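# Load sample tube and matching water blank into centrifuge

## Task

Take the sample tube, whose cap carries an orange dot, from its rack on the shelved bench by the door and place it in the centre hole of one adapter in the centrifuge rotor. Then find the water blank whose cap number (its volume in mL) equals the sample's volume; blanks stand in racks on the shelved bench by the window. Place that blank in the centre hole of the adapter directly across from the sample. Both tubes must be pushed fully down, every rotor bucket must hang vertically, and each rack must still be on its own bench at the end. No tube may touch the floor, and the robot must not fall or finish leaning; either one fails the job. Finally open the gripper and move away, because anything held in place only by the robot does not count.

## Robot and tools

ROBOT. A Hello Robot Stretch 4 with a single arm: an omni-wheel base, a lift that rides up a mast, an arm that telescopes forward, a wrist with yaw, pitch and roll joints, and a two-finger gripper. It stands about 1.6 m tall, and the base edge lies within 0.23 m of the base origin. A loose object may now and then get a brief push from outside.

CAMERAS. head_camera sits atop the mast, aimed forward and down; to aim it elsewhere you rotate the base. head_left_camera and head_right_camera are fisheyes either side of it, tilted further down, and show the base and arm. wrist_camera sits behind the fingers looking along them, with the fingertips near the bottom of its image. Calibration (K, distortion, T_world_to_cam) is supplied per camera, with small per-scene errors that grow for the wrist camera when the arm is extended.

FRAMES. Base frame: origin on the floor below the base centre, x forward, y left, z up. hand_pose is reported in this frame and marks a point between the open fingertips; its printed value may be slightly wrong. With all wrist joints at 0 its axes line up with the base frame. The odometry frame is the base frame as it was when the scene began; base_odometry counts only wheel rotation (slip counts as motion), heading from -3.142 to 3.142, left positive.

execute_actions(actions, cameras). actions is a list holding one action or nothing (empty just returns state and images). An action contains base, joints, or both, optionally with pace and contact_limits; or it contains only end_of_arm: "enable_torque", which restarts any wrist or gripper motor that shut itself off. Base and joint motions start together and may finish at different times; one action lasts at most 15 s.
- base: exactly one key, each a relative move counted from the base position in the latest reported state. translate_m: metres, forward positive, -2 to 2. strafe_m: metres sideways, left positive, -2 to 2. rotate_rad: radians in place, counter-clockwise (left) positive, -3.2 to 3.2.
- joints: absolute targets keyed by name. lift_m 0 to 1.2 m (±0.004). arm_m extension 0 to 0.55 m (±0.004). wrist_yaw_rad -1.134 to 4.276 (0 straight ahead, positive left, 3.14 tucked back, beyond 3.4 the arm may obstruct). wrist_pitch_rad -1.117 to 4.259 (0 level, 1.57 pointing down; ±0.05). wrist_roll_rad -1.117 to 4.259 (0 puts both fingers level; positive turns clockwise viewed from behind the gripper). gripper_m -0.038 to 0.141, the fingertip gap in metres; negative squeezes the tips together. Yaw and roll tolerance ±0.02, gripper ±0.004. A joint value outside its range is clipped and reported; any other bad value or unknown key rejects the whole call and nothing moves. A joint or base you omit may still be driving to its previous target.
- pace: "slow", "default", "fast" or "max": base up to 0.1/0.3/0.4/0.6 m/s and 1/2/3/4 rad/s; with lift above 0.2 those caps shrink, reaching 0.3 m/s and 1 rad/s at lift 1.2.
- contact_limits: only arm_m, 0 (gentlest) to 0.75 (firmest), default 0.5.
- cameras: names from head_camera, head_left_camera, head_right_camera, wrist_camera, or "all"; omitted or null means all, [] means none. The pictures line lists the returned images in order.

wait(seconds 0 to 10): no new command; returns state and images. zoom_image(camera, region [x0,y0,x1,y1] in pixels, origin top-left, at most 504x504) magnifies that camera's most recent full image. read_manual(section "licences") only returns licence text. finished_scene(scene 1 or 2) ends the scene for good and reports success; the goal must hold afterwards.

RESULTS. joint_positions, hand_pose, base_odometry. turned_by_wheels vs turned_by_imu: a gap above about 0.1 rad means a bump or slip, and heading error roughly equals wheels minus imu. base_tilt in degrees, forward and right positive, with a fixed bias up to 1.5. lidar_m: 12 distances in metres from the base origin, 30-degree sectors starting straight ahead and going counter-clockwise (4th left, 7th behind, 10th right); "-" means nothing seen or closer than 0.25 m; it covers roughly 0.15 m up to robot height and can miss glass, clear plastic and thin legs. wrist_depth_mm: 7x7 grid of median depths, 100 to 2000 mm, from top left. motor_effort: percent of maximum, positive toward higher joint values, peak in brackets; wheel positive means turning right. base_status/joint_status: done, off_target (may still be pushing), contact_stop_at_<key> (stopped by contact; lift, arm or wheels go slack), limit_stop_at_<name> (e.g. own_body, tilt), time_out, torque_fault. on_its_own reports uncommanded behaviour; "held at" gives a held target. If a call reports a stop, later calls in that same reply are skipped.

GRIPPING. Command a gap smaller than the object; the further below, the harder the squeeze, and the object is drawn toward the wrist by up to a third of that shortfall, while opening pushes it back. Neither the gripper reading nor done confirms a hold; look for a clear gripper_m effort change. Stuck fingertips on a surface: raise the lift.

CAUTIONS. Unfold at the start with lift_m 0.4 and wrist_yaw_rad 0 in one action. Self-collision stops are likely with pitch below -0.2 combined with roll below -0.4 or above 4. A wrist motor pressed to its maximum (e.g. gripper jammed during a base or arm move, or over ~2 kg held level) faults and goes limp until enable_torque. Carrying over 1 kg with arm_m above 0.2 while driving or turning, especially fast, or pulling hard with a high gripper, can tip the robot; tilt beyond 6 degrees freezes lift, arm and wheels. Never let a tube hit the floor, do not knock racks off benches, avoid slams and hard pushes, and leave buckets hanging straight. While you think, the robot keeps executing its last command.

Each tool is called after "Emit:" as name([rows], argument=value, ...), one row to a line, values as JSON.

## Session

I'll start by checking the robot's state and camera views.

Emit:
execute_actions(actions=[])

Scene clock: 0.00 s.
base_odometry: x=+0.000 y=+0.000 heading=+0.000 (m, m, rad; odometry frame)
turned_by_wheels: +0.000 (rad since the last result)
turned_by_imu: +0.000 (rad since the last result)
base_tilt: forward=-0.5 right=+1.2 (deg)
lidar_m: 1.03 1.06 1.71 1.57 1.65 1.39 1.32 1.32 1.65 1.53 1.57 1.89
base_status: not commanded
joint_positions: lift_m=+0.282 arm_m=-0.001 wrist_yaw_rad=+3.204 wrist_pitch_rad=+0.001 wrist_roll_rad=-0.014 gripper_m=+0.057
joint_status: not commanded
motor_effort: lift_m=+20 arm_m=-1 wrist_yaw_rad=+2 wrist_pitch_rad=-6 wrist_roll_rad=-1 gripper_m=-4 wheel_0=+0 wheel_1=-1 wheel_2=+0 (%)
hand_pose: x=-0.1233 y=+0.0693 z=+0.4598 quat_wxyz=(-0.031, +0.000, -0.007, +0.999) (m; base frame)
wrist_depth_mm: - 132 1008 1983 - - - / - 113 132 1537 - - - / - 116 138 1430 1499 - - / - 132 196 1430 1464 - - / 205 1430 1464 1464 1499 - - / 224 1464 191 1537 196 1537 1464 / 219 1042 1205 136 1060 1025 1060
pictures: head_camera, head_left_camera, head_right_camera, wrist_camera
Images, in order (width x height): head_camera 420x560, head_left_camera 420x672, head_right_camera 420x672, wrist_camera 616x392.

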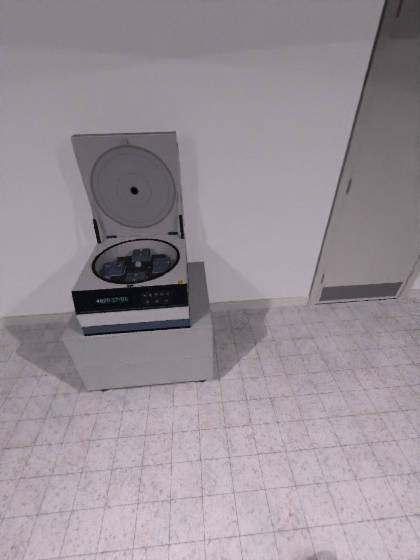

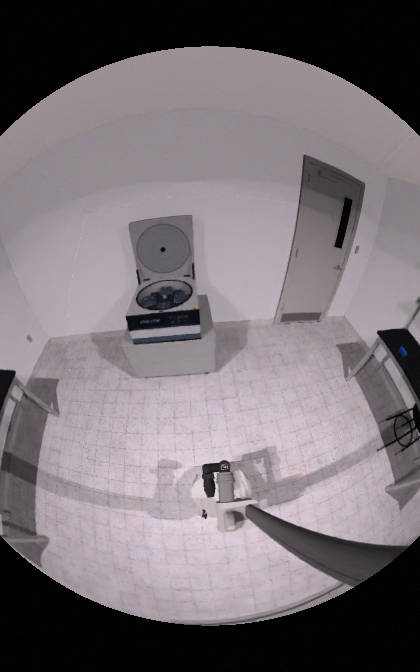

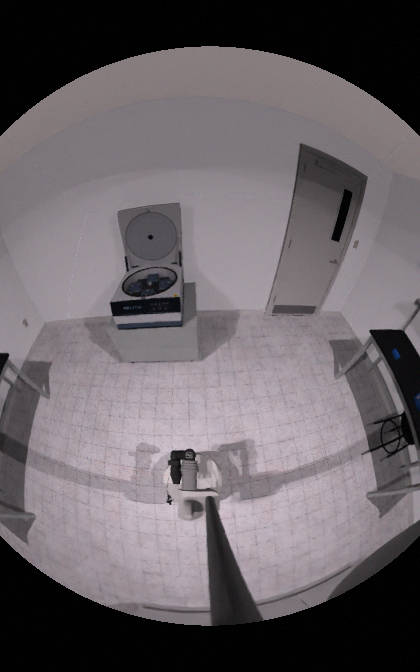

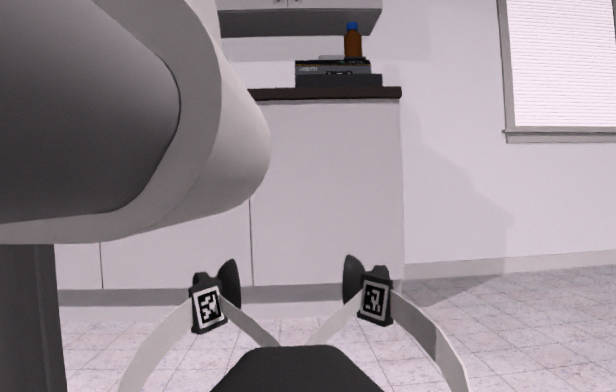

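Emit:
zoom_image(camera="head_camera", region=[50, 200, 250, 350])

Emit:
execute_actions([
  {"base": {"rotate_rad": -1.45}, "joints": {"lift_m": 0.4, "wrist_yaw_rad": 0}, "pace": "fast"},
])

Region (50, 200, 250, 350) of head_camera's 420x560 image, scaled by 2.520, with more detail than that image has; it fills the top 378 rows of this view, and the rest is white.

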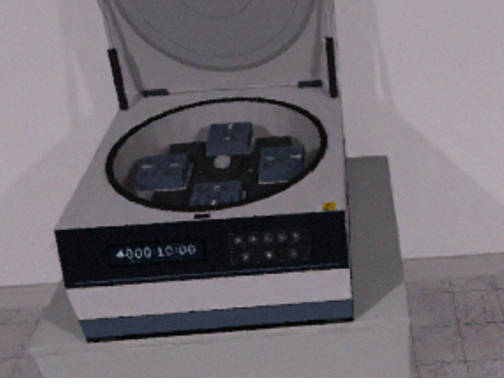

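Scene clock: 5.93 s.
base_odometry: x=+0.000 y=+0.000 heading=-1.450 (m, m, rad; odometry frame)
turned_by_wheels: -1.450 (rad since the last result)
turned_by_imu: -1.468 (rad since the last result)
base_tilt: forward=-0.5 right=+1.2 (deg)
lidar_m: 1.54 1.65 1.83 1.04 1.12 1.67 1.61 1.68 1.34 1.28 1.35 1.59
base_status: done
joint_positions: lift_m=+0.400 arm_m=-0.001 wrist_yaw_rad=+0.001 wrist_pitch_rad=+0.001 wrist_roll_rad=-0.014 gripper_m=+0.057
joint_status: all done
motor_effort: lift_m=+23(26) arm_m=-1(1) wrist_yaw_rad=-1(12) wrist_pitch_rad=-5(6) wrist_roll_rad=-1(1) gripper_m=+0(3) wheel_0=+1(10) wheel_1=+1(8) wheel_2=+0(10) (%)
hand_pose: x=+0.4586 y=-0.0872 z=+0.5776 quat_wxyz=(+1.000, -0.007, +0.000, +0.000) (m; base frame)
wrist_depth_mm: - - - - - - - / - - - - - - - / - - - 1499 - - - / - - - - - - - / - - - - - - - / - 1863 192 1808 195 1756 1756 / 1397 1255 1430 136 1308 1229 1281
pictures: head_camera, head_left_camera, head_right_camera, wrist_camera
camera_calibration (this result's frames):
wrist_camera: T_world_to_cam=[[-0.0401581, -0.999126, -0.0116089, -0.0645848], [-0.0177795, 0.0123309, -0.999766, 0.641511], [0.999035, -0.0399423, -0.0182591, -0.224084], [0, 0, 0, 1]] pos_world=[0.23268, -0.0813892, 0.63652]
Images, in order (width x height): head_camera 420x560, head_left_camera 420x672, head_right_camera 420x672, wrist_camera 616x392.

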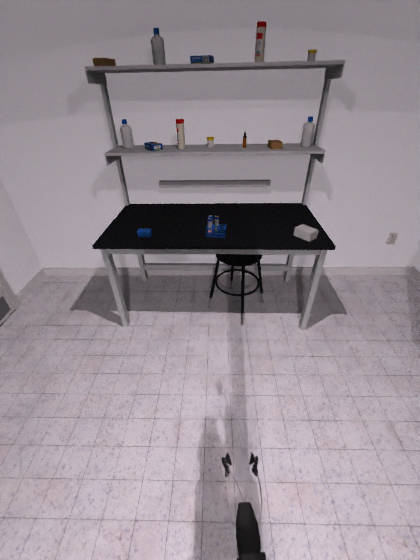

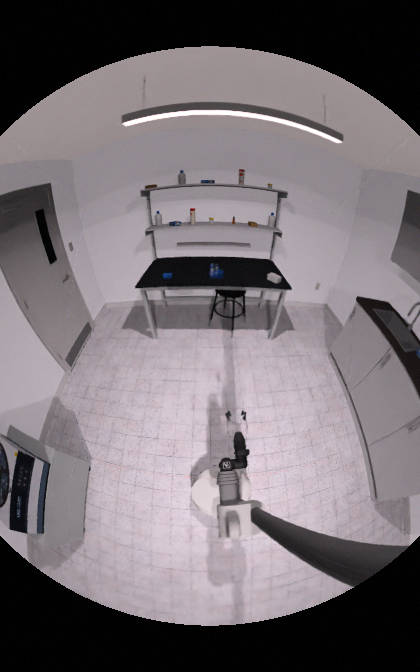

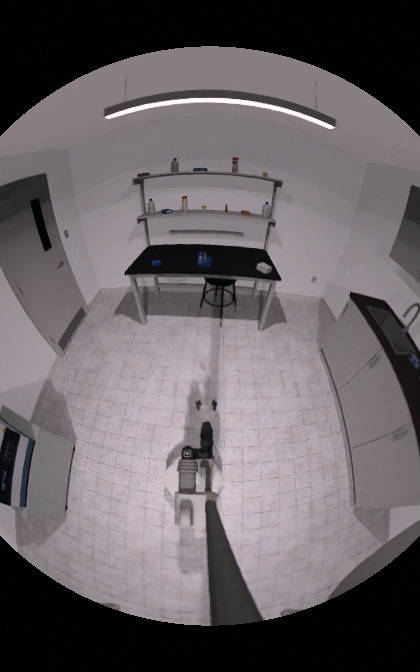

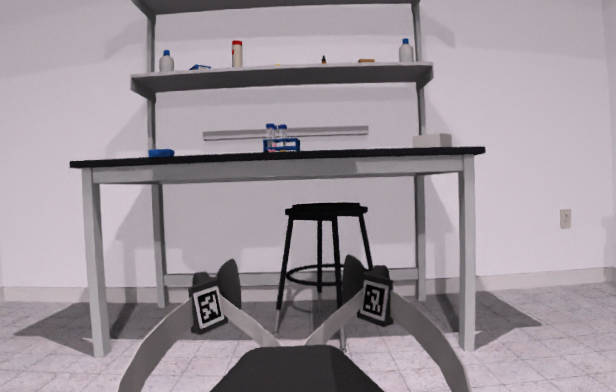

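Emit:
execute_actions([
  {"base": {"translate_m": 0.95}, "joints": {"lift_m": 0.62}, "pace": "fast"},
])

Scene clock: 13.93 s.
base_odometry: x=+0.115 y=-0.943 heading=-1.450 (m, m, rad; odometry frame)
turned_by_wheels: +0.000 (rad since the last result)
turned_by_imu: -0.002 (rad since the last result)
base_tilt: forward=-0.6 right=+1.3 (deg)
lidar_m: 0.57 0.63 0.91 1.71 1.33 1.55 3.28 1.89 1.38 1.35 0.82 0.60
base_status: done
joint_positions: lift_m=+0.620 arm_m=-0.001 wrist_yaw_rad=+0.000 wrist_pitch_rad=+0.001 wrist_roll_rad=-0.014 gripper_m=+0.057
joint_status: all done
motor_effort: lift_m=+23(25) arm_m=-1(1) wrist_yaw_rad=+0(0) wrist_pitch_rad=-6(6) wrist_roll_rad=-1(1) gripper_m=-1(3) wheel_0=-1(6) wheel_1=-1(6) wheel_2=+2(14) (%)
hand_pose: x=+0.4586 y=-0.0874 z=+0.7976 quat_wxyz=(+1.000, -0.007, +0.000, +0.000) (m; base frame)
wrist_depth_mm: 1008 1008 917 904 904 904 854 / 1078 1160 1160 1138 1160 1160 1182 / 1160 1160 1160 1160 1160 1160 1160 / 1160 1160 1160 1160 1160 1160 1182 / 591 580 504 492 517 488 459 / 424 421 191 377 196 415 415 / 1118 798 1182 137 597 1042 1182
pictures: head_camera, head_left_camera, head_right_camera, wrist_camera
camera_calibration (this result's frames):
wrist_camera: T_world_to_cam=[[-0.040537, -0.999111, -0.0116104, -0.0619654], [-0.0177336, 0.0123375, -0.999767, 0.861437], [0.999021, -0.0403216, -0.0182179, -0.220098], [0, 0, 0, 1]] pos_world=[0.232647, -0.0814129, 0.856507]
Images, in order (width x height): head_camera 420x560, head_left_camera 420x672, head_right_camera 420x672, wrist_camera 616x392.

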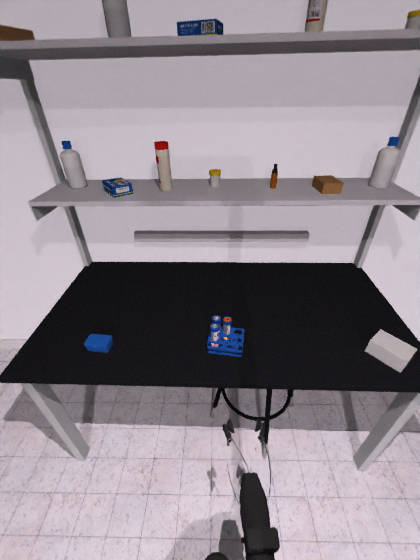

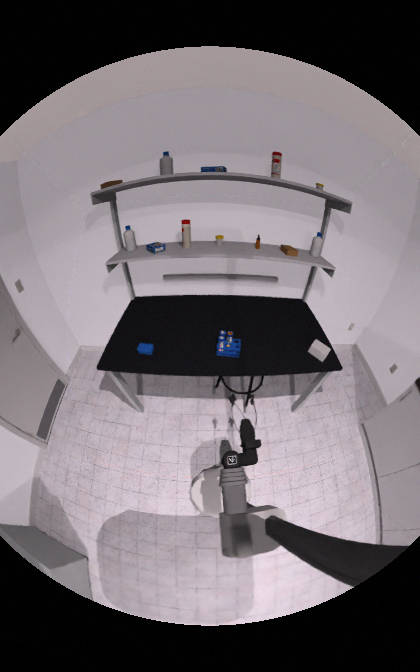

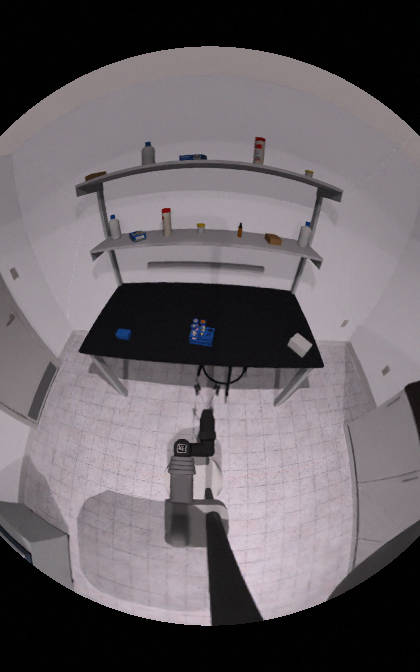

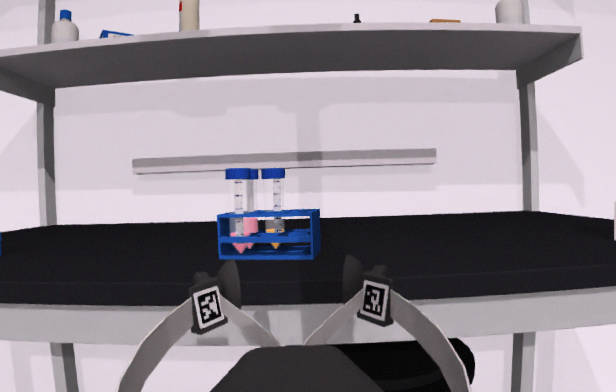

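Emit:
zoom_image(camera="wrist_camera", region=[200, 155, 340, 270])

Emit:
zoom_image(camera="head_camera", region=[180, 300, 270, 370])

Region (200, 155, 340, 270) of wrist_camera's 616x392 image, scaled by 3.600; it fills the top 414 rows of this view, and the rest is white.

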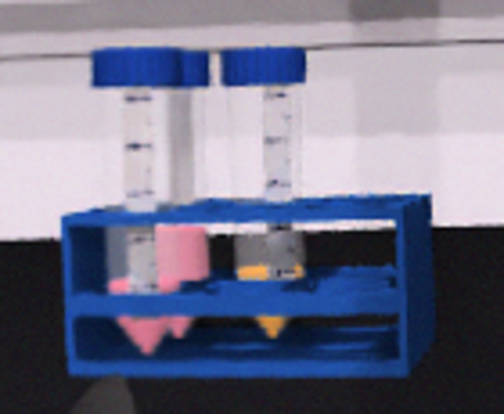

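Region (180, 300, 270, 370) of head_camera's 420x560 image, scaled by 5.600, with more detail than that image has.

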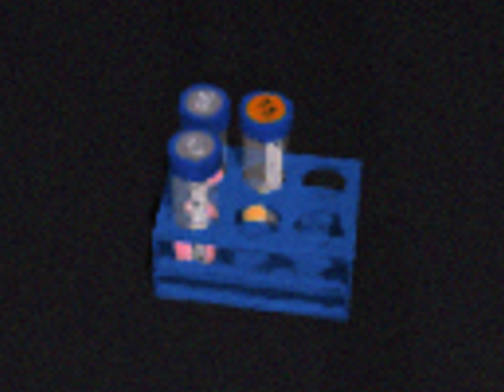

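Emit:
execute_actions([
  {"base": {"strafe_m": 0.025}, "joints": {"lift_m": 1.1, "wrist_pitch_rad": 1.57, "wrist_roll_rad": 1.5, "gripper_m": 0.07}, "pace": "fast"},
], cameras=[])

Emit:
execute_actions([
  {"base": {"translate_m": 0.25}, "joints": {"arm_m": 0.35}},
])

Scene clock: 63.10 s.
base_odometry: x=+0.140 y=-0.940 heading=-1.450 (m, m, rad; odometry frame)
turned_by_wheels: +0.000 (rad since the last result)
turned_by_imu: -0.001 (rad since the last result)
base_tilt: forward=-0.5 right=+1.2 (deg)
lidar_m: 0.57 0.63 0.97 1.71 1.35 1.49 3.24 1.89 1.44 1.36 0.79 0.61
base_status: done
joint_positions: lift_m=+1.100 arm_m=-0.001 wrist_yaw_rad=+0.000 wrist_pitch_rad=+1.570 wrist_roll_rad=+1.500 gripper_m=+0.070
joint_status: all done
motor_effort: lift_m=+23(25) arm_m=-1(1) wrist_yaw_rad=+1(0) wrist_pitch_rad=+0(7) wrist_roll_rad=+0(2) gripper_m=+1(1) wheel_0=+2(12) wheel_1=-1(9) wheel_2=+0(1) (%)
hand_pose: x=+0.1703 y=-0.0874 z=+0.9894 quat_wxyz=(+0.518, +0.482, +0.517, -0.482) (m; base frame)
wrist_depth_mm: 1160 1160 1182 1205 1229 1229 1255 / 1160 1182 1182 1182 1229 1229 1255 / 1160 1160 1205 1229 1229 1255 1255 / 1182 1182 1205 991 1008 1255 1255 / 1160 1205 1205 991 1008 1229 332 / 1182 1205 200 1205 197 1229 1255 / 1182 1182 1205 136 1229 1255 1255
pictures: none
No camera images: the call's "cameras" was empty. Leave "cameras" out to get every camera's image.

Scene clock: 65.37 s.
base_odometry: x=+0.170 y=-1.188 heading=-1.449 (m, m, rad; odometry frame)
turned_by_wheels: +0.000 (rad since the last result)
turned_by_imu: -0.001 (rad since the last result)
base_tilt: forward=-0.4 right=+1.2 (deg)
lidar_m: 0.32 0.37 0.58 1.67 1.53 1.53 3.69 1.93 1.43 1.36 0.46 0.34
base_status: done
joint_positions: lift_m=+1.100 arm_m=+0.349 wrist_yaw_rad=+0.000 wrist_pitch_rad=+1.570 wrist_roll_rad=+1.500 gripper_m=+0.070
joint_status: all done
motor_effort: lift_m=+23(23) arm_m=+6(5) wrist_yaw_rad=+1(1) wrist_pitch_rad=+0(1) wrist_roll_rad=+0(0) gripper_m=-2(2) wheel_0=+0(6) wheel_1=+2(4) wheel_2=+1(10) (%)
hand_pose: x=+0.5202 y=-0.0874 z=+0.9894 quat_wxyz=(+0.518, +0.482, +0.517, -0.482) (m; base frame)
wrist_depth_mm: 433 436 442 449 452 1229 1229 / 433 439 442 449 452 1229 1255 / 433 442 445 452 455 1255 1255 / 436 439 442 445 455 1008 1255 / 436 442 445 394 459 1025 1255 / 436 439 199 392 196 1042 1255 / 439 442 449 136 459 1229 1255
pictures: head_camera, head_left_camera, head_right_camera, wrist_camera
camera_calibration (this result's frames):
wrist_camera: T_world_to_cam=[[-0.998196, -0.04504, 0.0397129, 0.473508], [-0.0444034, 0.998873, 0.0167681, 0.148651], [-0.0404234, 0.0149745, -0.99907, 1.23778], [0, 0, 0, 1]] pos_world=[0.529289, -0.145692, 1.21534]
Images, in order (width x height): head_camera 420x560, head_left_camera 420x672, head_right_camera 420x672, wrist_camera 616x392.

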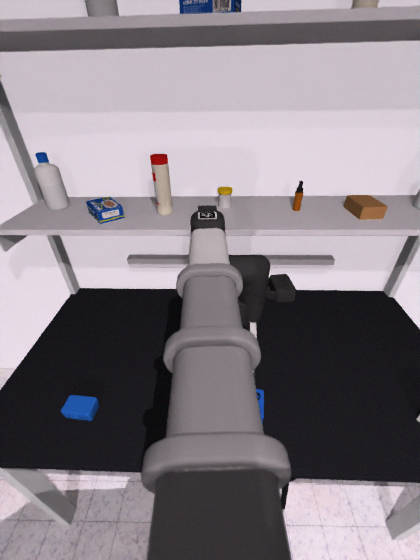

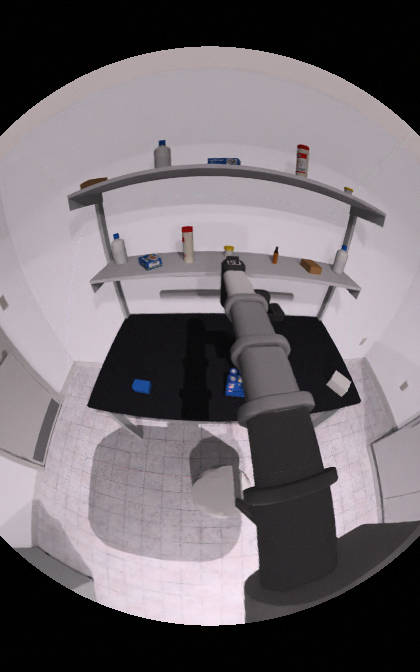

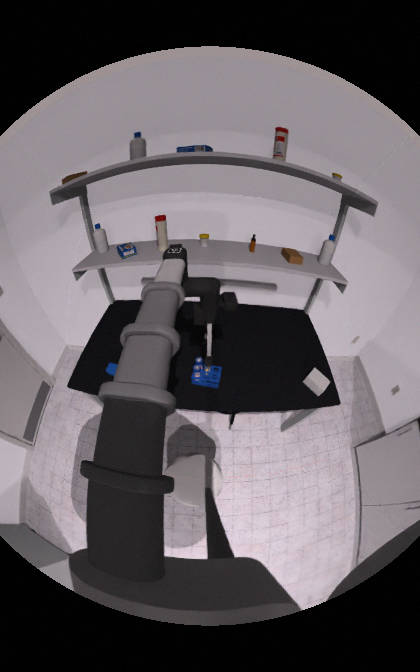

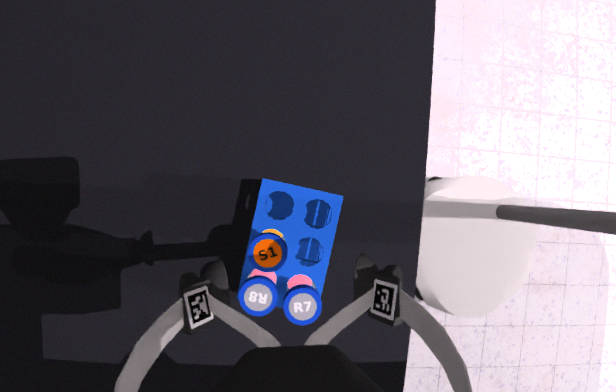

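Emit:
execute_actions([
  {"joints": {"arm_m": 0.369, "wrist_roll_rad": 1.6, "lift_m": 1.035, "gripper_m": 0.06}},
], cameras=["wrist_camera", "head_right_camera"])

Scene clock: 89.63 s.
base_odometry: x=+0.170 y=-1.188 heading=-1.449 (m, m, rad; odometry frame)
turned_by_wheels: +0.000 (rad since the last result)
turned_by_imu: -0.001 (rad since the last result)
base_tilt: forward=-0.7 right=+1.2 (deg)
lidar_m: 0.32 0.37 0.55 1.68 1.50 1.48 3.73 1.94 1.43 1.37 0.48 0.36
base_status: not commanded
joint_positions: lift_m=+1.035 arm_m=+0.368 wrist_yaw_rad=+0.000 wrist_pitch_rad=+1.570 wrist_roll_rad=+1.600 gripper_m=+0.060
joint_status: all done
motor_effort: lift_m=+14(22) arm_m=+6(7) wrist_yaw_rad=+1(0) wrist_pitch_rad=+1(2) wrist_roll_rad=+0(0) gripper_m=-3(2) wheel_0=+0(0) wheel_1=+2(2) wheel_2=+1(1) (%)
hand_pose: x=+0.5391 y=-0.0874 z=+0.9251 quat_wxyz=(+0.493, +0.507, +0.493, -0.507) (m; base frame)
wrist_depth_mm: 373 375 379 384 389 1182 1182 / 373 375 382 384 392 1182 1160 / 370 377 382 387 389 1160 1182 / 373 377 384 382 392 960 960 / 373 379 382 327 394 960 1205 / 373 379 191 267 198 1182 1205 / 375 377 384 136 394 1160 1182
pictures: head_right_camera, wrist_camera
camera_calibration (this result's frames):
wrist_camera: T_world_to_cam=[[-0.997703, 0.054767, 0.0398608, 0.503275], [0.0554745, 0.998318, 0.0168655, 0.0965812], [-0.03887, 0.019038, -0.999063, 1.17391], [0, 0, 0, 1]] pos_world=[0.542391, -0.14633, 1.15112]
Images, in order (width x height): head_right_camera 420x672, wrist_camera 616x392.

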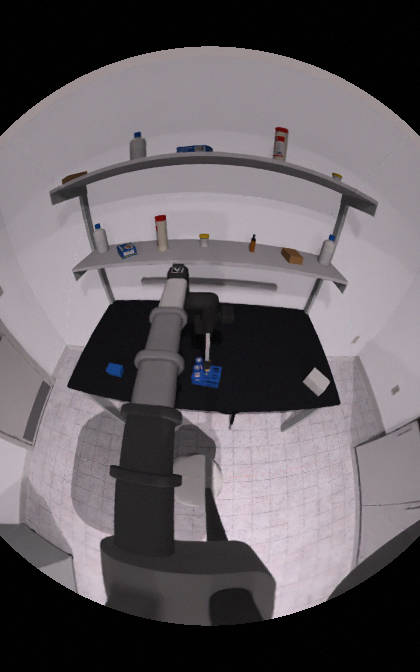

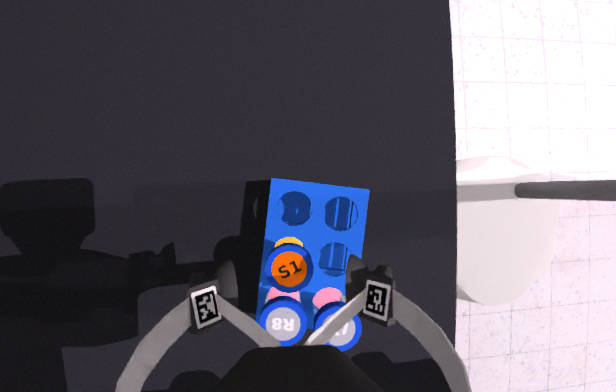

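Emit:
zoom_image(camera="wrist_camera", region=[170, 200, 420, 392])

Region (170, 200, 420, 392) of wrist_camera's 616x392 image, scaled by 2.016; it fills the top 387 rows of this view, and the rest is white.

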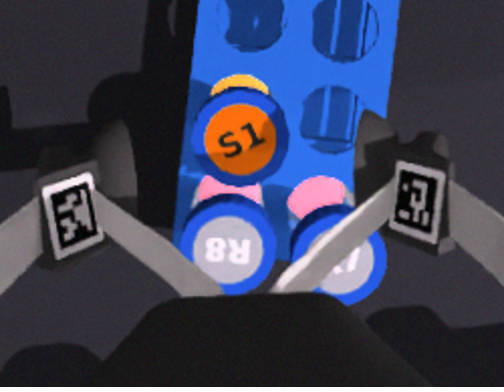

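Emit:
execute_actions([
  {"base": {"strafe_m": -0.004}, "joints": {"lift_m": 0.99}, "pace": "slow"},
], cameras=["wrist_camera", "head_right_camera"])

Scene clock: 101.13 s.
base_odometry: x=+0.166 y=-1.189 heading=-1.449 (m, m, rad; odometry frame)
turned_by_wheels: +0.000 (rad since the last result)
turned_by_imu: +0.000 (rad since the last result)
base_tilt: forward=-0.6 right=+1.2 (deg)
lidar_m: 0.34 0.36 0.56 1.68 1.54 1.49 3.71 1.92 1.41 1.38 0.49 0.35
base_status: done
joint_positions: lift_m=+0.990 arm_m=+0.368 wrist_yaw_rad=+0.000 wrist_pitch_rad=+1.570 wrist_roll_rad=+1.600 gripper_m=+0.060
joint_status: all done
motor_effort: lift_m=+13(13) arm_m=+6(6) wrist_yaw_rad=+1(1) wrist_pitch_rad=+2(2) wrist_roll_rad=+0(0) gripper_m=-4(5) wheel_0=+3(3) wheel_1=-3(5) wheel_2=+0(1) (%)
hand_pose: x=+0.5391 y=-0.0874 z=+0.8802 quat_wxyz=(+0.493, +0.507, +0.493, -0.507) (m; base frame)
wrist_depth_mm: 327 330 336 340 343 1118 1138 / 329 332 336 342 345 1118 1138 / 330 334 338 342 345 931 1138 / 330 334 338 338 345 904 931 / 330 334 338 283 347 917 917 / 330 334 191 222 197 917 1160 / 332 334 340 136 347 1118 1138
pictures: head_right_camera, wrist_camera
camera_calibration (this result's frames):
wrist_camera: T_world_to_cam=[[-0.997703, 0.0547677, 0.0398608, 0.505069], [0.0554752, 0.998318, 0.0168655, 0.0973392], [-0.03887, 0.019038, -0.999063, 1.12897], [0, 0, 0, 1]] pos_world=[0.542393, -0.14633, 1.10614]
Images, in order (width x height): head_right_camera 420x672, wrist_camera 616x392.

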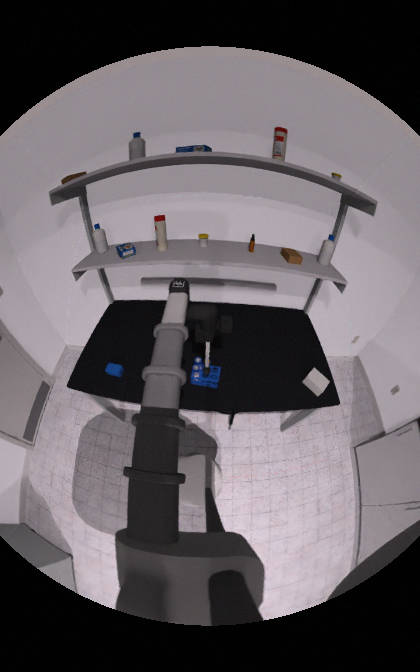

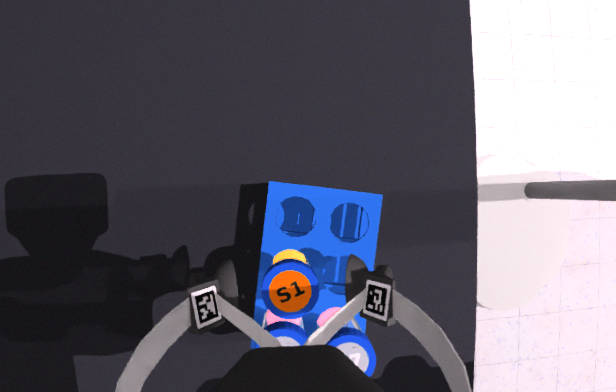

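Emit:
execute_actions([
  {"joints": {"gripper_m": 0.012}},
], cameras=["wrist_camera"])

Emit:
execute_actions([
  {"joints": {"lift_m": 1.09}, "pace": "slow"},
], cameras=["wrist_camera", "head_right_camera"])

Scene clock: 106.10 s.
base_odometry: x=+0.166 y=-1.189 heading=-1.449 (m, m, rad; odometry frame)
turned_by_wheels: +0.000 (rad since the last result)
turned_by_imu: -0.001 (rad since the last result)
base_tilt: forward=-0.7 right=+1.1 (deg)
lidar_m: 0.34 0.36 0.52 1.68 1.49 1.50 3.68 1.93 1.41 1.35 0.45 0.35
base_status: not commanded
joint_positions: lift_m=+0.990 arm_m=+0.368 wrist_yaw_rad=+0.000 wrist_pitch_rad=+1.570 wrist_roll_rad=+1.600 gripper_m=+0.012
joint_status: all done
motor_effort: lift_m=+13(13) arm_m=+6(5) wrist_yaw_rad=+1(1) wrist_pitch_rad=+1(0) wrist_roll_rad=+0(1) gripper_m=-11(14) wheel_0=+3(3) wheel_1=-3(3) wheel_2=+0(0) (%)
hand_pose: x=+0.5391 y=-0.0874 z=+0.8802 quat_wxyz=(+0.493, +0.507, +0.493, -0.507) (m; base frame)
wrist_depth_mm: 327 330 334 340 343 1118 1138 / 329 332 336 342 343 1138 1138 / 329 334 338 342 345 917 1138 / 330 334 338 338 345 904 917 / 332 334 338 283 347 917 931 / 332 334 187 217 189 917 1160 / 330 334 340 177 347 1138 1138
pictures: wrist_camera
camera_calibration (this result's frames):
wrist_camera: T_world_to_cam=[[-0.997703, 0.0547688, 0.0398609, 0.505069], [0.0554763, 0.998318, 0.0168655, 0.0973386], [-0.0388701, 0.0190381, -0.999063, 1.12897], [0, 0, 0, 1]] pos_world=[0.542393, -0.14633, 1.10614]
Images, in order (width x height): wrist_camera 616x392.

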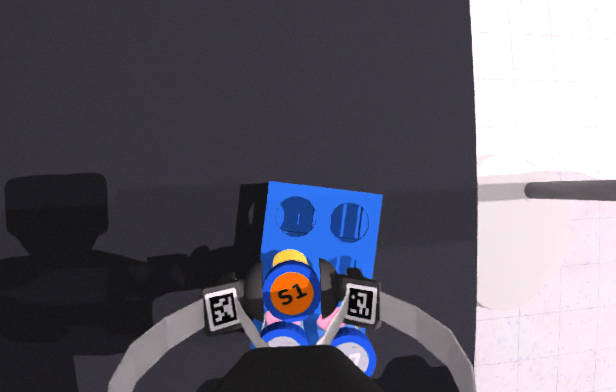

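Scene clock: 107.80 s.
base_odometry: x=+0.166 y=-1.189 heading=-1.449 (m, m, rad; odometry frame)
turned_by_wheels: +0.000 (rad since the last result)
turned_by_imu: +0.000 (rad since the last result)
base_tilt: forward=-0.6 right=+1.3 (deg)
lidar_m: 0.31 0.38 0.55 1.67 1.51 1.49 3.74 1.92 1.43 1.37 0.48 0.33
base_status: not commanded
joint_positions: lift_m=+1.090 arm_m=+0.368 wrist_yaw_rad=+0.000 wrist_pitch_rad=+1.570 wrist_roll_rad=+1.600 gripper_m=+0.012
joint_status: all done
motor_effort: lift_m=+24(25) arm_m=+6(6) wrist_yaw_rad=+1(1) wrist_pitch_rad=+1(0) wrist_roll_rad=+1(1) gripper_m=-15(14) wheel_0=+3(3) wheel_1=-3(3) wheel_2=+0(1) (%)
hand_pose: x=+0.5391 y=-0.0874 z=+0.9793 quat_wxyz=(+0.493, +0.507, +0.493, -0.507) (m; base frame)
wrist_depth_mm: 424 427 433 439 442 1229 1229 / 424 430 433 439 445 1229 1255 / 424 430 436 439 449 1229 1255 / 427 430 439 436 445 1008 1229 / 424 430 436 379 449 1008 1255 / 427 433 187 216 189 1229 1255 / 427 433 436 287 449 1229 1255
pictures: head_right_camera, wrist_camera
camera_calibration (this result's frames):
wrist_camera: T_world_to_cam=[[-0.997703, 0.0547694, 0.0398608, 0.501121], [0.055477, 0.998318, 0.0168655, 0.0956665], [-0.03887, 0.0190381, -0.999063, 1.22799], [0, 0, 0, 1]] pos_world=[0.542394, -0.14633, 1.20526]
Images, in order (width x height): head_right_camera 420x672, wrist_camera 616x392.

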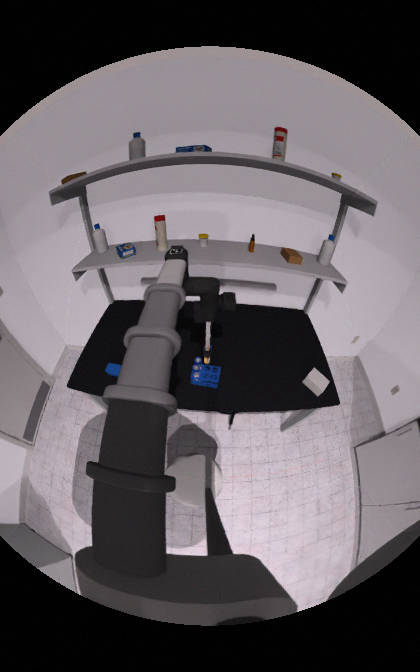

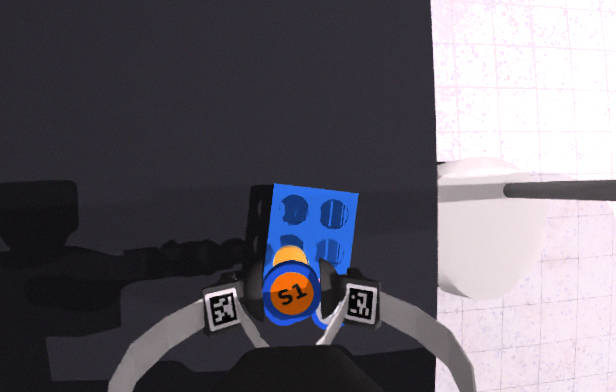

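Emit:
zoom_image(camera="head_right_camera", region=[170, 310, 250, 400])

Region (170, 310, 250, 400) of head_right_camera's 420x672 image, scaled by 5.600, with more detail than that image has.

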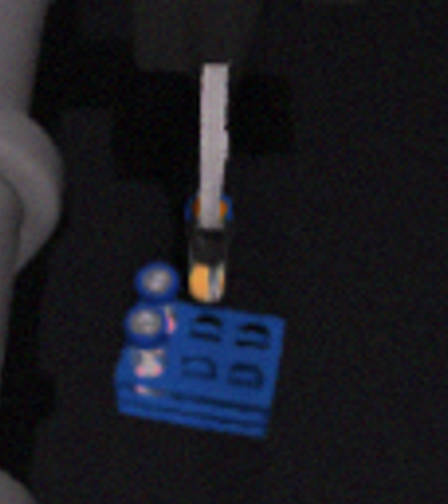

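Emit:
execute_actions([
  {"joints": {"lift_m": 1.13, "wrist_pitch_rad": 2.2, "arm_m": 0.45}},
], cameras=["head_camera", "head_right_camera"])

Scene clock: 129.50 s.
base_odometry: x=+0.166 y=-1.189 heading=-1.449 (m, m, rad; odometry frame)
turned_by_wheels: +0.000 (rad since the last result)
turned_by_imu: -0.001 (rad since the last result)
base_tilt: forward=-0.5 right=+1.0 (deg)
lidar_m: 0.33 0.37 0.56 1.68 1.48 1.51 3.70 1.92 1.41 1.35 0.46 0.31
base_status: not commanded
joint_positions: lift_m=+1.130 arm_m=+0.449 wrist_yaw_rad=+0.000 wrist_pitch_rad=+2.198 wrist_roll_rad=+1.600 gripper_m=+0.012
joint_status: all done
motor_effort: lift_m=+24(26) arm_m=+6(3) wrist_yaw_rad=+1(1) wrist_pitch_rad=+6(11) wrist_roll_rad=+0(0) gripper_m=-16(13) wheel_0=+3(3) wheel_1=-3(3) wheel_2=+0(0) (%)
hand_pose: x=+0.4505 y=-0.0874 z=+1.0742 quat_wxyz=(+0.317, +0.326, +0.621, -0.639) (m; base frame)
wrist_depth_mm: 407 462 1366 1661 - - - / 407 459 1366 1661 - - - / 407 459 1336 1618 - - - / 397 459 1118 1537 1863 - - / 394 439 521 1281 1983 - - / 368 389 188 216 189 - - / 399 424 512 809 1921 - -
pictures: head_camera, head_right_camera
Images, in order (width x height): head_camera 420x560, head_right_camera 420x672.

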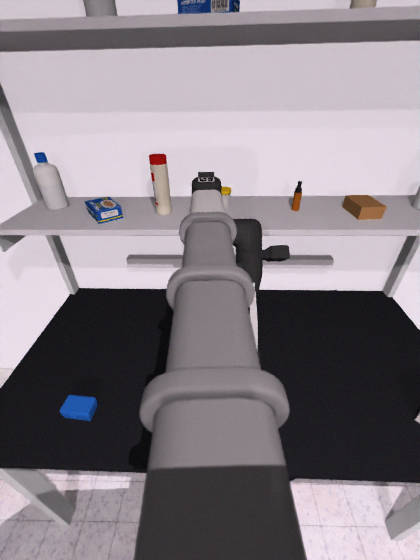

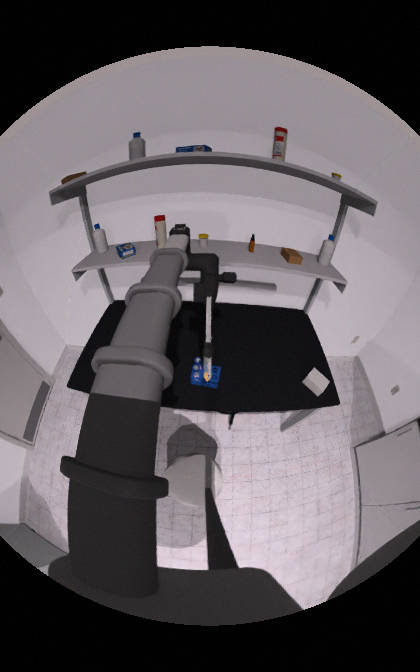

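Emit:
zoom_image(camera="head_right_camera", region=[180, 335, 240, 395])

Region (180, 335, 240, 395) of head_right_camera's 420x672 image, scaled by 8.400, with more detail than that image has.

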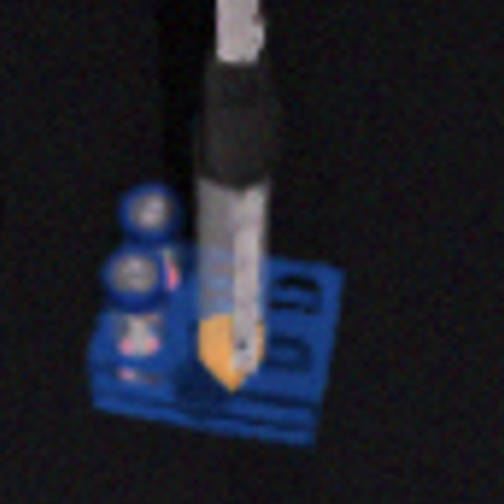

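Emit:
execute_actions([
  {"joints": {"wrist_yaw_rad": 0.8, "wrist_pitch_rad": 2.4, "lift_m": 1.18}},
], cameras=["head_camera", "head_right_camera"])

Scene clock: 140.40 s.
base_odometry: x=+0.166 y=-1.189 heading=-1.449 (m, m, rad; odometry frame)
turned_by_wheels: +0.000 (rad since the last result)
turned_by_imu: -0.001 (rad since the last result)
base_tilt: forward=-0.6 right=+1.1 (deg)
lidar_m: 0.33 0.37 0.52 1.70 1.56 1.49 3.68 1.94 1.42 1.36 0.49 0.35
base_status: not commanded
joint_positions: lift_m=+1.180 arm_m=+0.449 wrist_yaw_rad=+0.799 wrist_pitch_rad=+2.398 wrist_roll_rad=+1.600 gripper_m=+0.012
joint_status: all done
motor_effort: lift_m=+24(26) arm_m=+5(6) wrist_yaw_rad=+3(8) wrist_pitch_rad=+8(15) wrist_roll_rad=-1(0) gripper_m=-17(15) wheel_0=+3(3) wheel_1=-3(3) wheel_2=+0(1) (%)
hand_pose: x=+0.5346 y=-0.2132 z=+1.1625 quat_wxyz=(+0.493, -0.013, +0.699, -0.517) (m; base frame)
wrist_depth_mm: 469 554 683 - 1808 1618 1618 / 469 554 676 878 1537 1808 1756 / 469 549 676 1808 1708 1661 1983 / 469 544 668 - - 1808 - / 466 544 676 1863 - - - / 445 530 188 216 189 - - / 424 496 1537 960 - - -
pictures: head_camera, head_right_camera
Images, in order (width x height): head_camera 420x560, head_right_camera 420x672.

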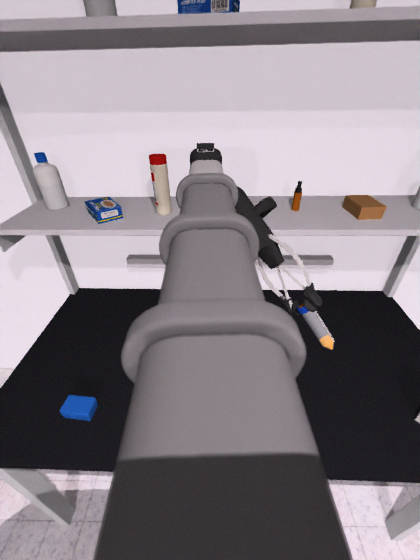

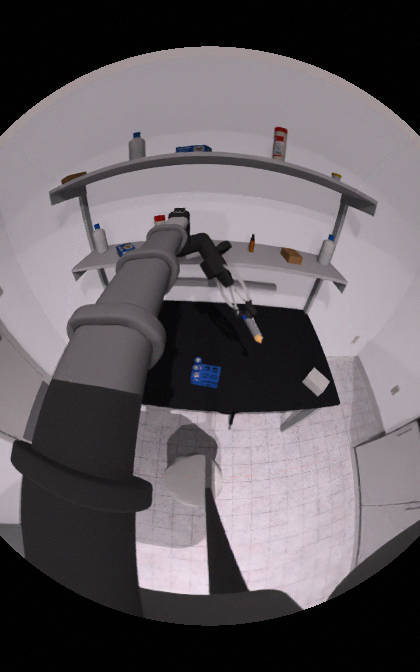

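Emit:
zoom_image(camera="head_camera", region=[280, 285, 350, 360])

Region (280, 285, 350, 360) of head_camera's 420x560 image, scaled by 6.720, with more detail than that image has; it fills the left 470 columns of this view, and the rest is white.

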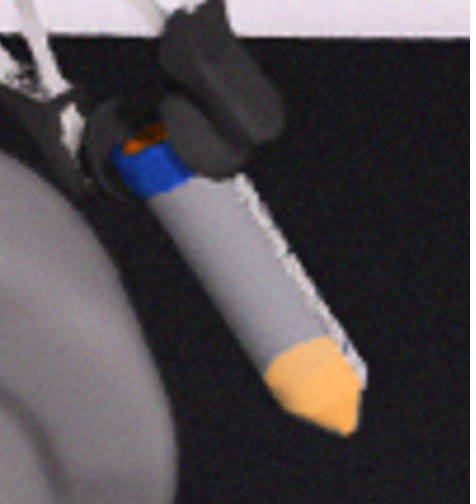

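Emit:
execute_actions([
  {"base": {"rotate_rad": 1.09}, "joints": {"wrist_yaw_rad": 0, "wrist_pitch_rad": 1.57, "arm_m": 0.0, "lift_m": 1.13}, "pace": "fast"},
], cameras=["head_left_camera"])

Emit:
execute_actions([
  {"base": {"strafe_m": 1.6}, "joints": {"lift_m": 1.1}, "pace": "max"},
], cameras=["head_camera", "head_left_camera", "wrist_camera"])

Scene clock: 178.30 s.
base_odometry: x=+0.166 y=-1.189 heading=-0.360 (m, m, rad; odometry frame)
turned_by_wheels: +1.090 (rad since the last result)
turned_by_imu: +1.102 (rad since the last result)
base_tilt: forward=-0.5 right=+1.4 (deg)
lidar_m: 0.60 1.68 1.49 1.58 2.80 1.86 1.41 1.36 0.48 0.35 0.34 0.34
base_status: done
joint_positions: lift_m=+1.130 arm_m=+0.001 wrist_yaw_rad=+0.000 wrist_pitch_rad=+1.570 wrist_roll_rad=+1.600 gripper_m=+0.012
joint_status: all done
motor_effort: lift_m=+14(21) arm_m=-6(7) wrist_yaw_rad=+2(10) wrist_pitch_rad=+0(1) wrist_roll_rad=-1(1) gripper_m=-13(18) wheel_0=-1(8) wheel_1=-1(8) wheel_2=-3(6) (%)
hand_pose: x=+0.1721 y=-0.0874 z=+1.0201 quat_wxyz=(+0.493, +0.507, +0.492, -0.507) (m; base frame)
wrist_depth_mm: 466 469 473 480 1255 1281 1281 / 469 473 484 1255 1255 1255 1308 / 462 1229 1229 1255 1255 1281 1281 / 1042 1205 1205 1042 1042 530 820 / 1205 1205 1229 1025 1042 1255 1281 / 1205 1205 187 216 189 1255 1308 / 1205 1205 1255 691 1255 1281 1281
pictures: head_left_camera
Images, in order (width x height): head_left_camera 420x672.

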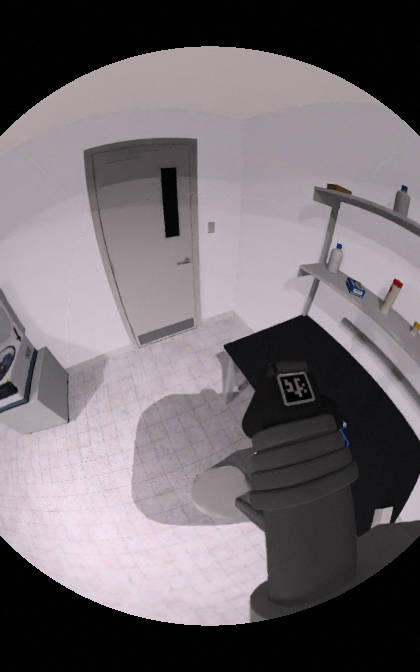

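Scene clock: 184.60 s.
base_odometry: x=+0.729 y=+0.309 heading=-0.360 (m, m, rad; odometry frame)
turned_by_wheels: +0.000 (rad since the last result)
turned_by_imu: -0.004 (rad since the last result)
base_tilt: forward=-0.7 right=+1.2 (deg)
lidar_m: 0.31 0.29 0.34 0.53 1.32 1.47 2.70 2.04 2.18 1.83 1.80 0.43
base_status: done
joint_positions: lift_m=+1.100 arm_m=+0.001 wrist_yaw_rad=+0.000 wrist_pitch_rad=+1.570 wrist_roll_rad=+1.600 gripper_m=+0.012
joint_status: all done
motor_effort: lift_m=+15(15) arm_m=-6(6) wrist_yaw_rad=+1(2) wrist_pitch_rad=+1(1) wrist_roll_rad=+0(1) gripper_m=-16(16) wheel_0=+1(5) wheel_1=-1(12) wheel_2=+0(2) (%)
hand_pose: x=+0.1721 y=-0.0874 z=+0.9901 quat_wxyz=(+0.493, +0.507, +0.492, -0.507) (m; base frame)
wrist_depth_mm: 1160 1182 1182 1205 1229 1229 1255 / 1160 1160 1205 1205 1229 1229 1229 / 1160 1160 1205 1182 1229 1229 1229 / 1160 854 1205 1008 1008 530 809 / 647 647 960 1008 1008 1255 1255 / 415 477 187 216 189 1255 1255 / 397 410 585 564 1255 1255 1255
pictures: head_camera, head_left_camera, wrist_camera
camera_calibration (this result's frames):
wrist_camera: T_world_to_cam=[[-0.99767, 0.0552923, 0.0399708, 0.134421], [0.0560021, 0.998288, 0.0168596, 0.11576], [-0.0389702, 0.0190587, -0.999059, 1.22452], [0, 0, 0, 1]] pos_world=[0.175345, -0.146332, 1.21604]
Images, in order (width x height): head_camera 420x560, head_left_camera 420x672, wrist_camera 616x392.

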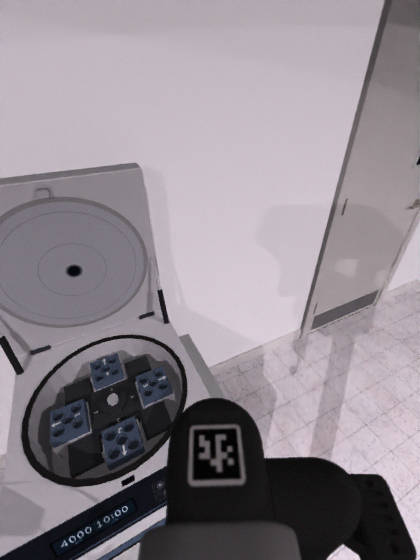

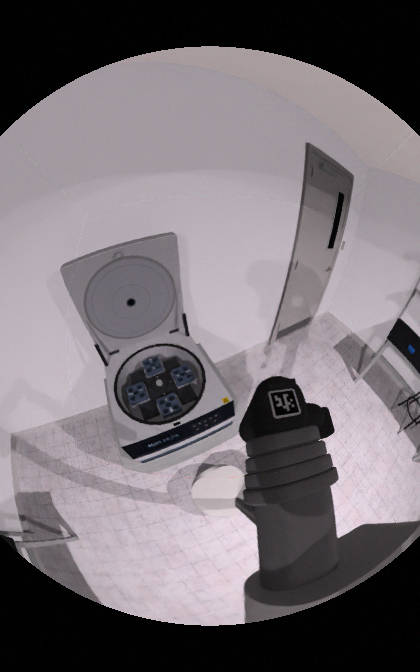

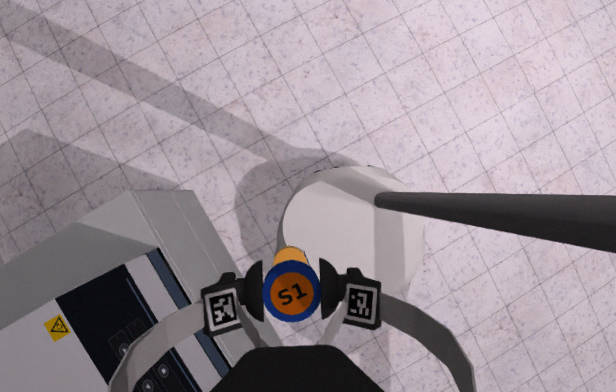

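Emit:
zoom_image(camera="head_camera", region=[10, 320, 210, 500])

Region (10, 320, 210, 500) of head_camera's 420x560 image, scaled by 2.520, with more detail than that image has; it fills the top 454 rows of this view, and the rest is white.

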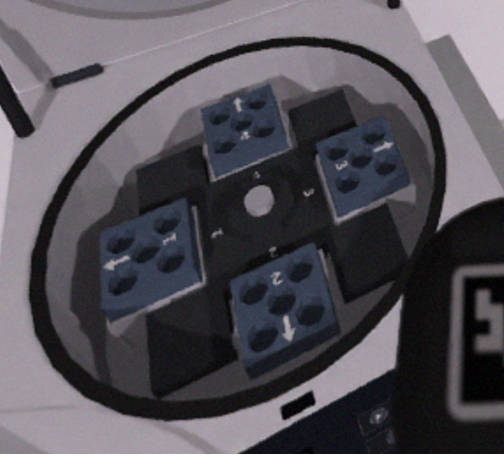

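Emit:
execute_actions([
  {"base": {"rotate_rad": 0.436}, "joints": {"arm_m": 0.45}},
], cameras=["head_right_camera", "wrist_camera"])

Scene clock: 197.83 s.
base_odometry: x=+0.729 y=+0.309 heading=+0.076 (m, m, rad; odometry frame)
turned_by_wheels: +0.436 (rad since the last result)
turned_by_imu: +0.440 (rad since the last result)
base_tilt: forward=-0.6 right=+1.2 (deg)
lidar_m: 0.30 0.33 0.45 1.34 1.41 1.91 2.08 2.17 1.90 1.80 0.45 0.32
base_status: done
joint_positions: lift_m=+1.100 arm_m=+0.449 wrist_yaw_rad=+0.000 wrist_pitch_rad=+1.570 wrist_roll_rad=+1.600 gripper_m=+0.012
joint_status: all done
motor_effort: lift_m=+14(15) arm_m=+6(6) wrist_yaw_rad=+0(1) wrist_pitch_rad=+2(1) wrist_roll_rad=+0(1) gripper_m=-16(14) wheel_0=+0(3) wheel_1=-3(7) wheel_2=-1(6) (%)
hand_pose: x=+0.6202 y=-0.0874 z=+0.9901 quat_wxyz=(+0.493, +0.507, +0.492, -0.507) (m; base frame)
wrist_depth_mm: 707 1098 1182 1205 1205 1229 1255 / 699 931 654 661 668 1229 1255 / 392 397 402 404 413 418 1255 / 392 397 535 585 413 418 1025 / 394 462 462 442 477 421 1255 / 394 462 187 216 190 436 1281 / 394 427 466 285 452 421 1255
pictures: head_right_camera, wrist_camera
camera_calibration (this result's frames):
wrist_camera: T_world_to_cam=[[-0.997696, 0.0549841, 0.0397314, 0.5817], [0.0556896, 0.998306, 0.016873, 0.0908477], [-0.0387363, 0.0190467, -0.999068, 1.24184], [0, 0, 0, 1]] pos_world=[0.623405, -0.146331, 1.21604]
Images, in order (width x height): head_right_camera 420x672, wrist_camera 616x392.

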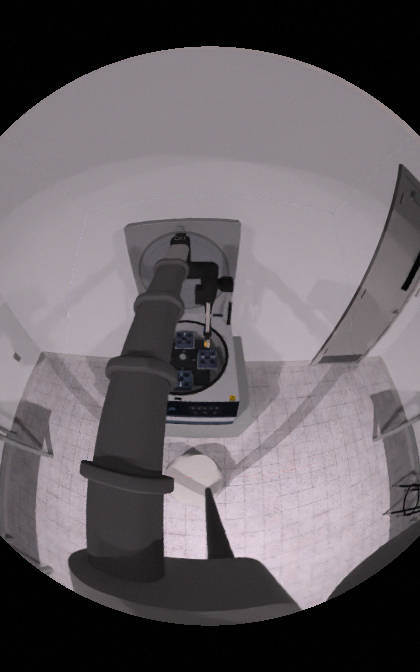

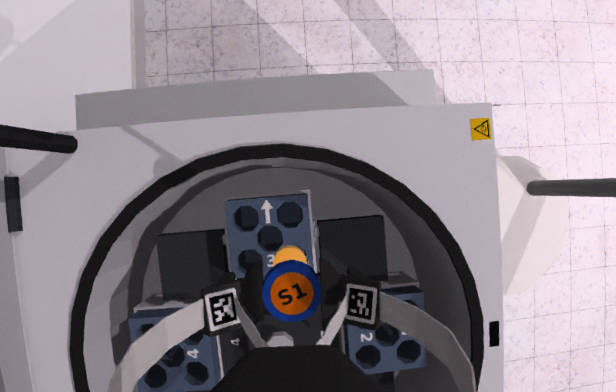

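Emit:
zoom_image(camera="wrist_camera", region=[190, 170, 390, 340])

Region (190, 170, 390, 340) of wrist_camera's 616x392 image, scaled by 2.520; it fills the top 428 rows of this view, and the rest is white.

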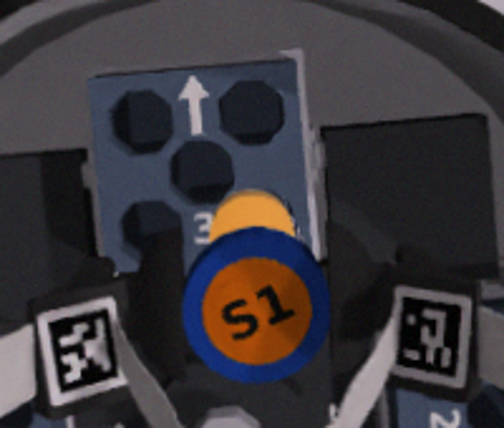

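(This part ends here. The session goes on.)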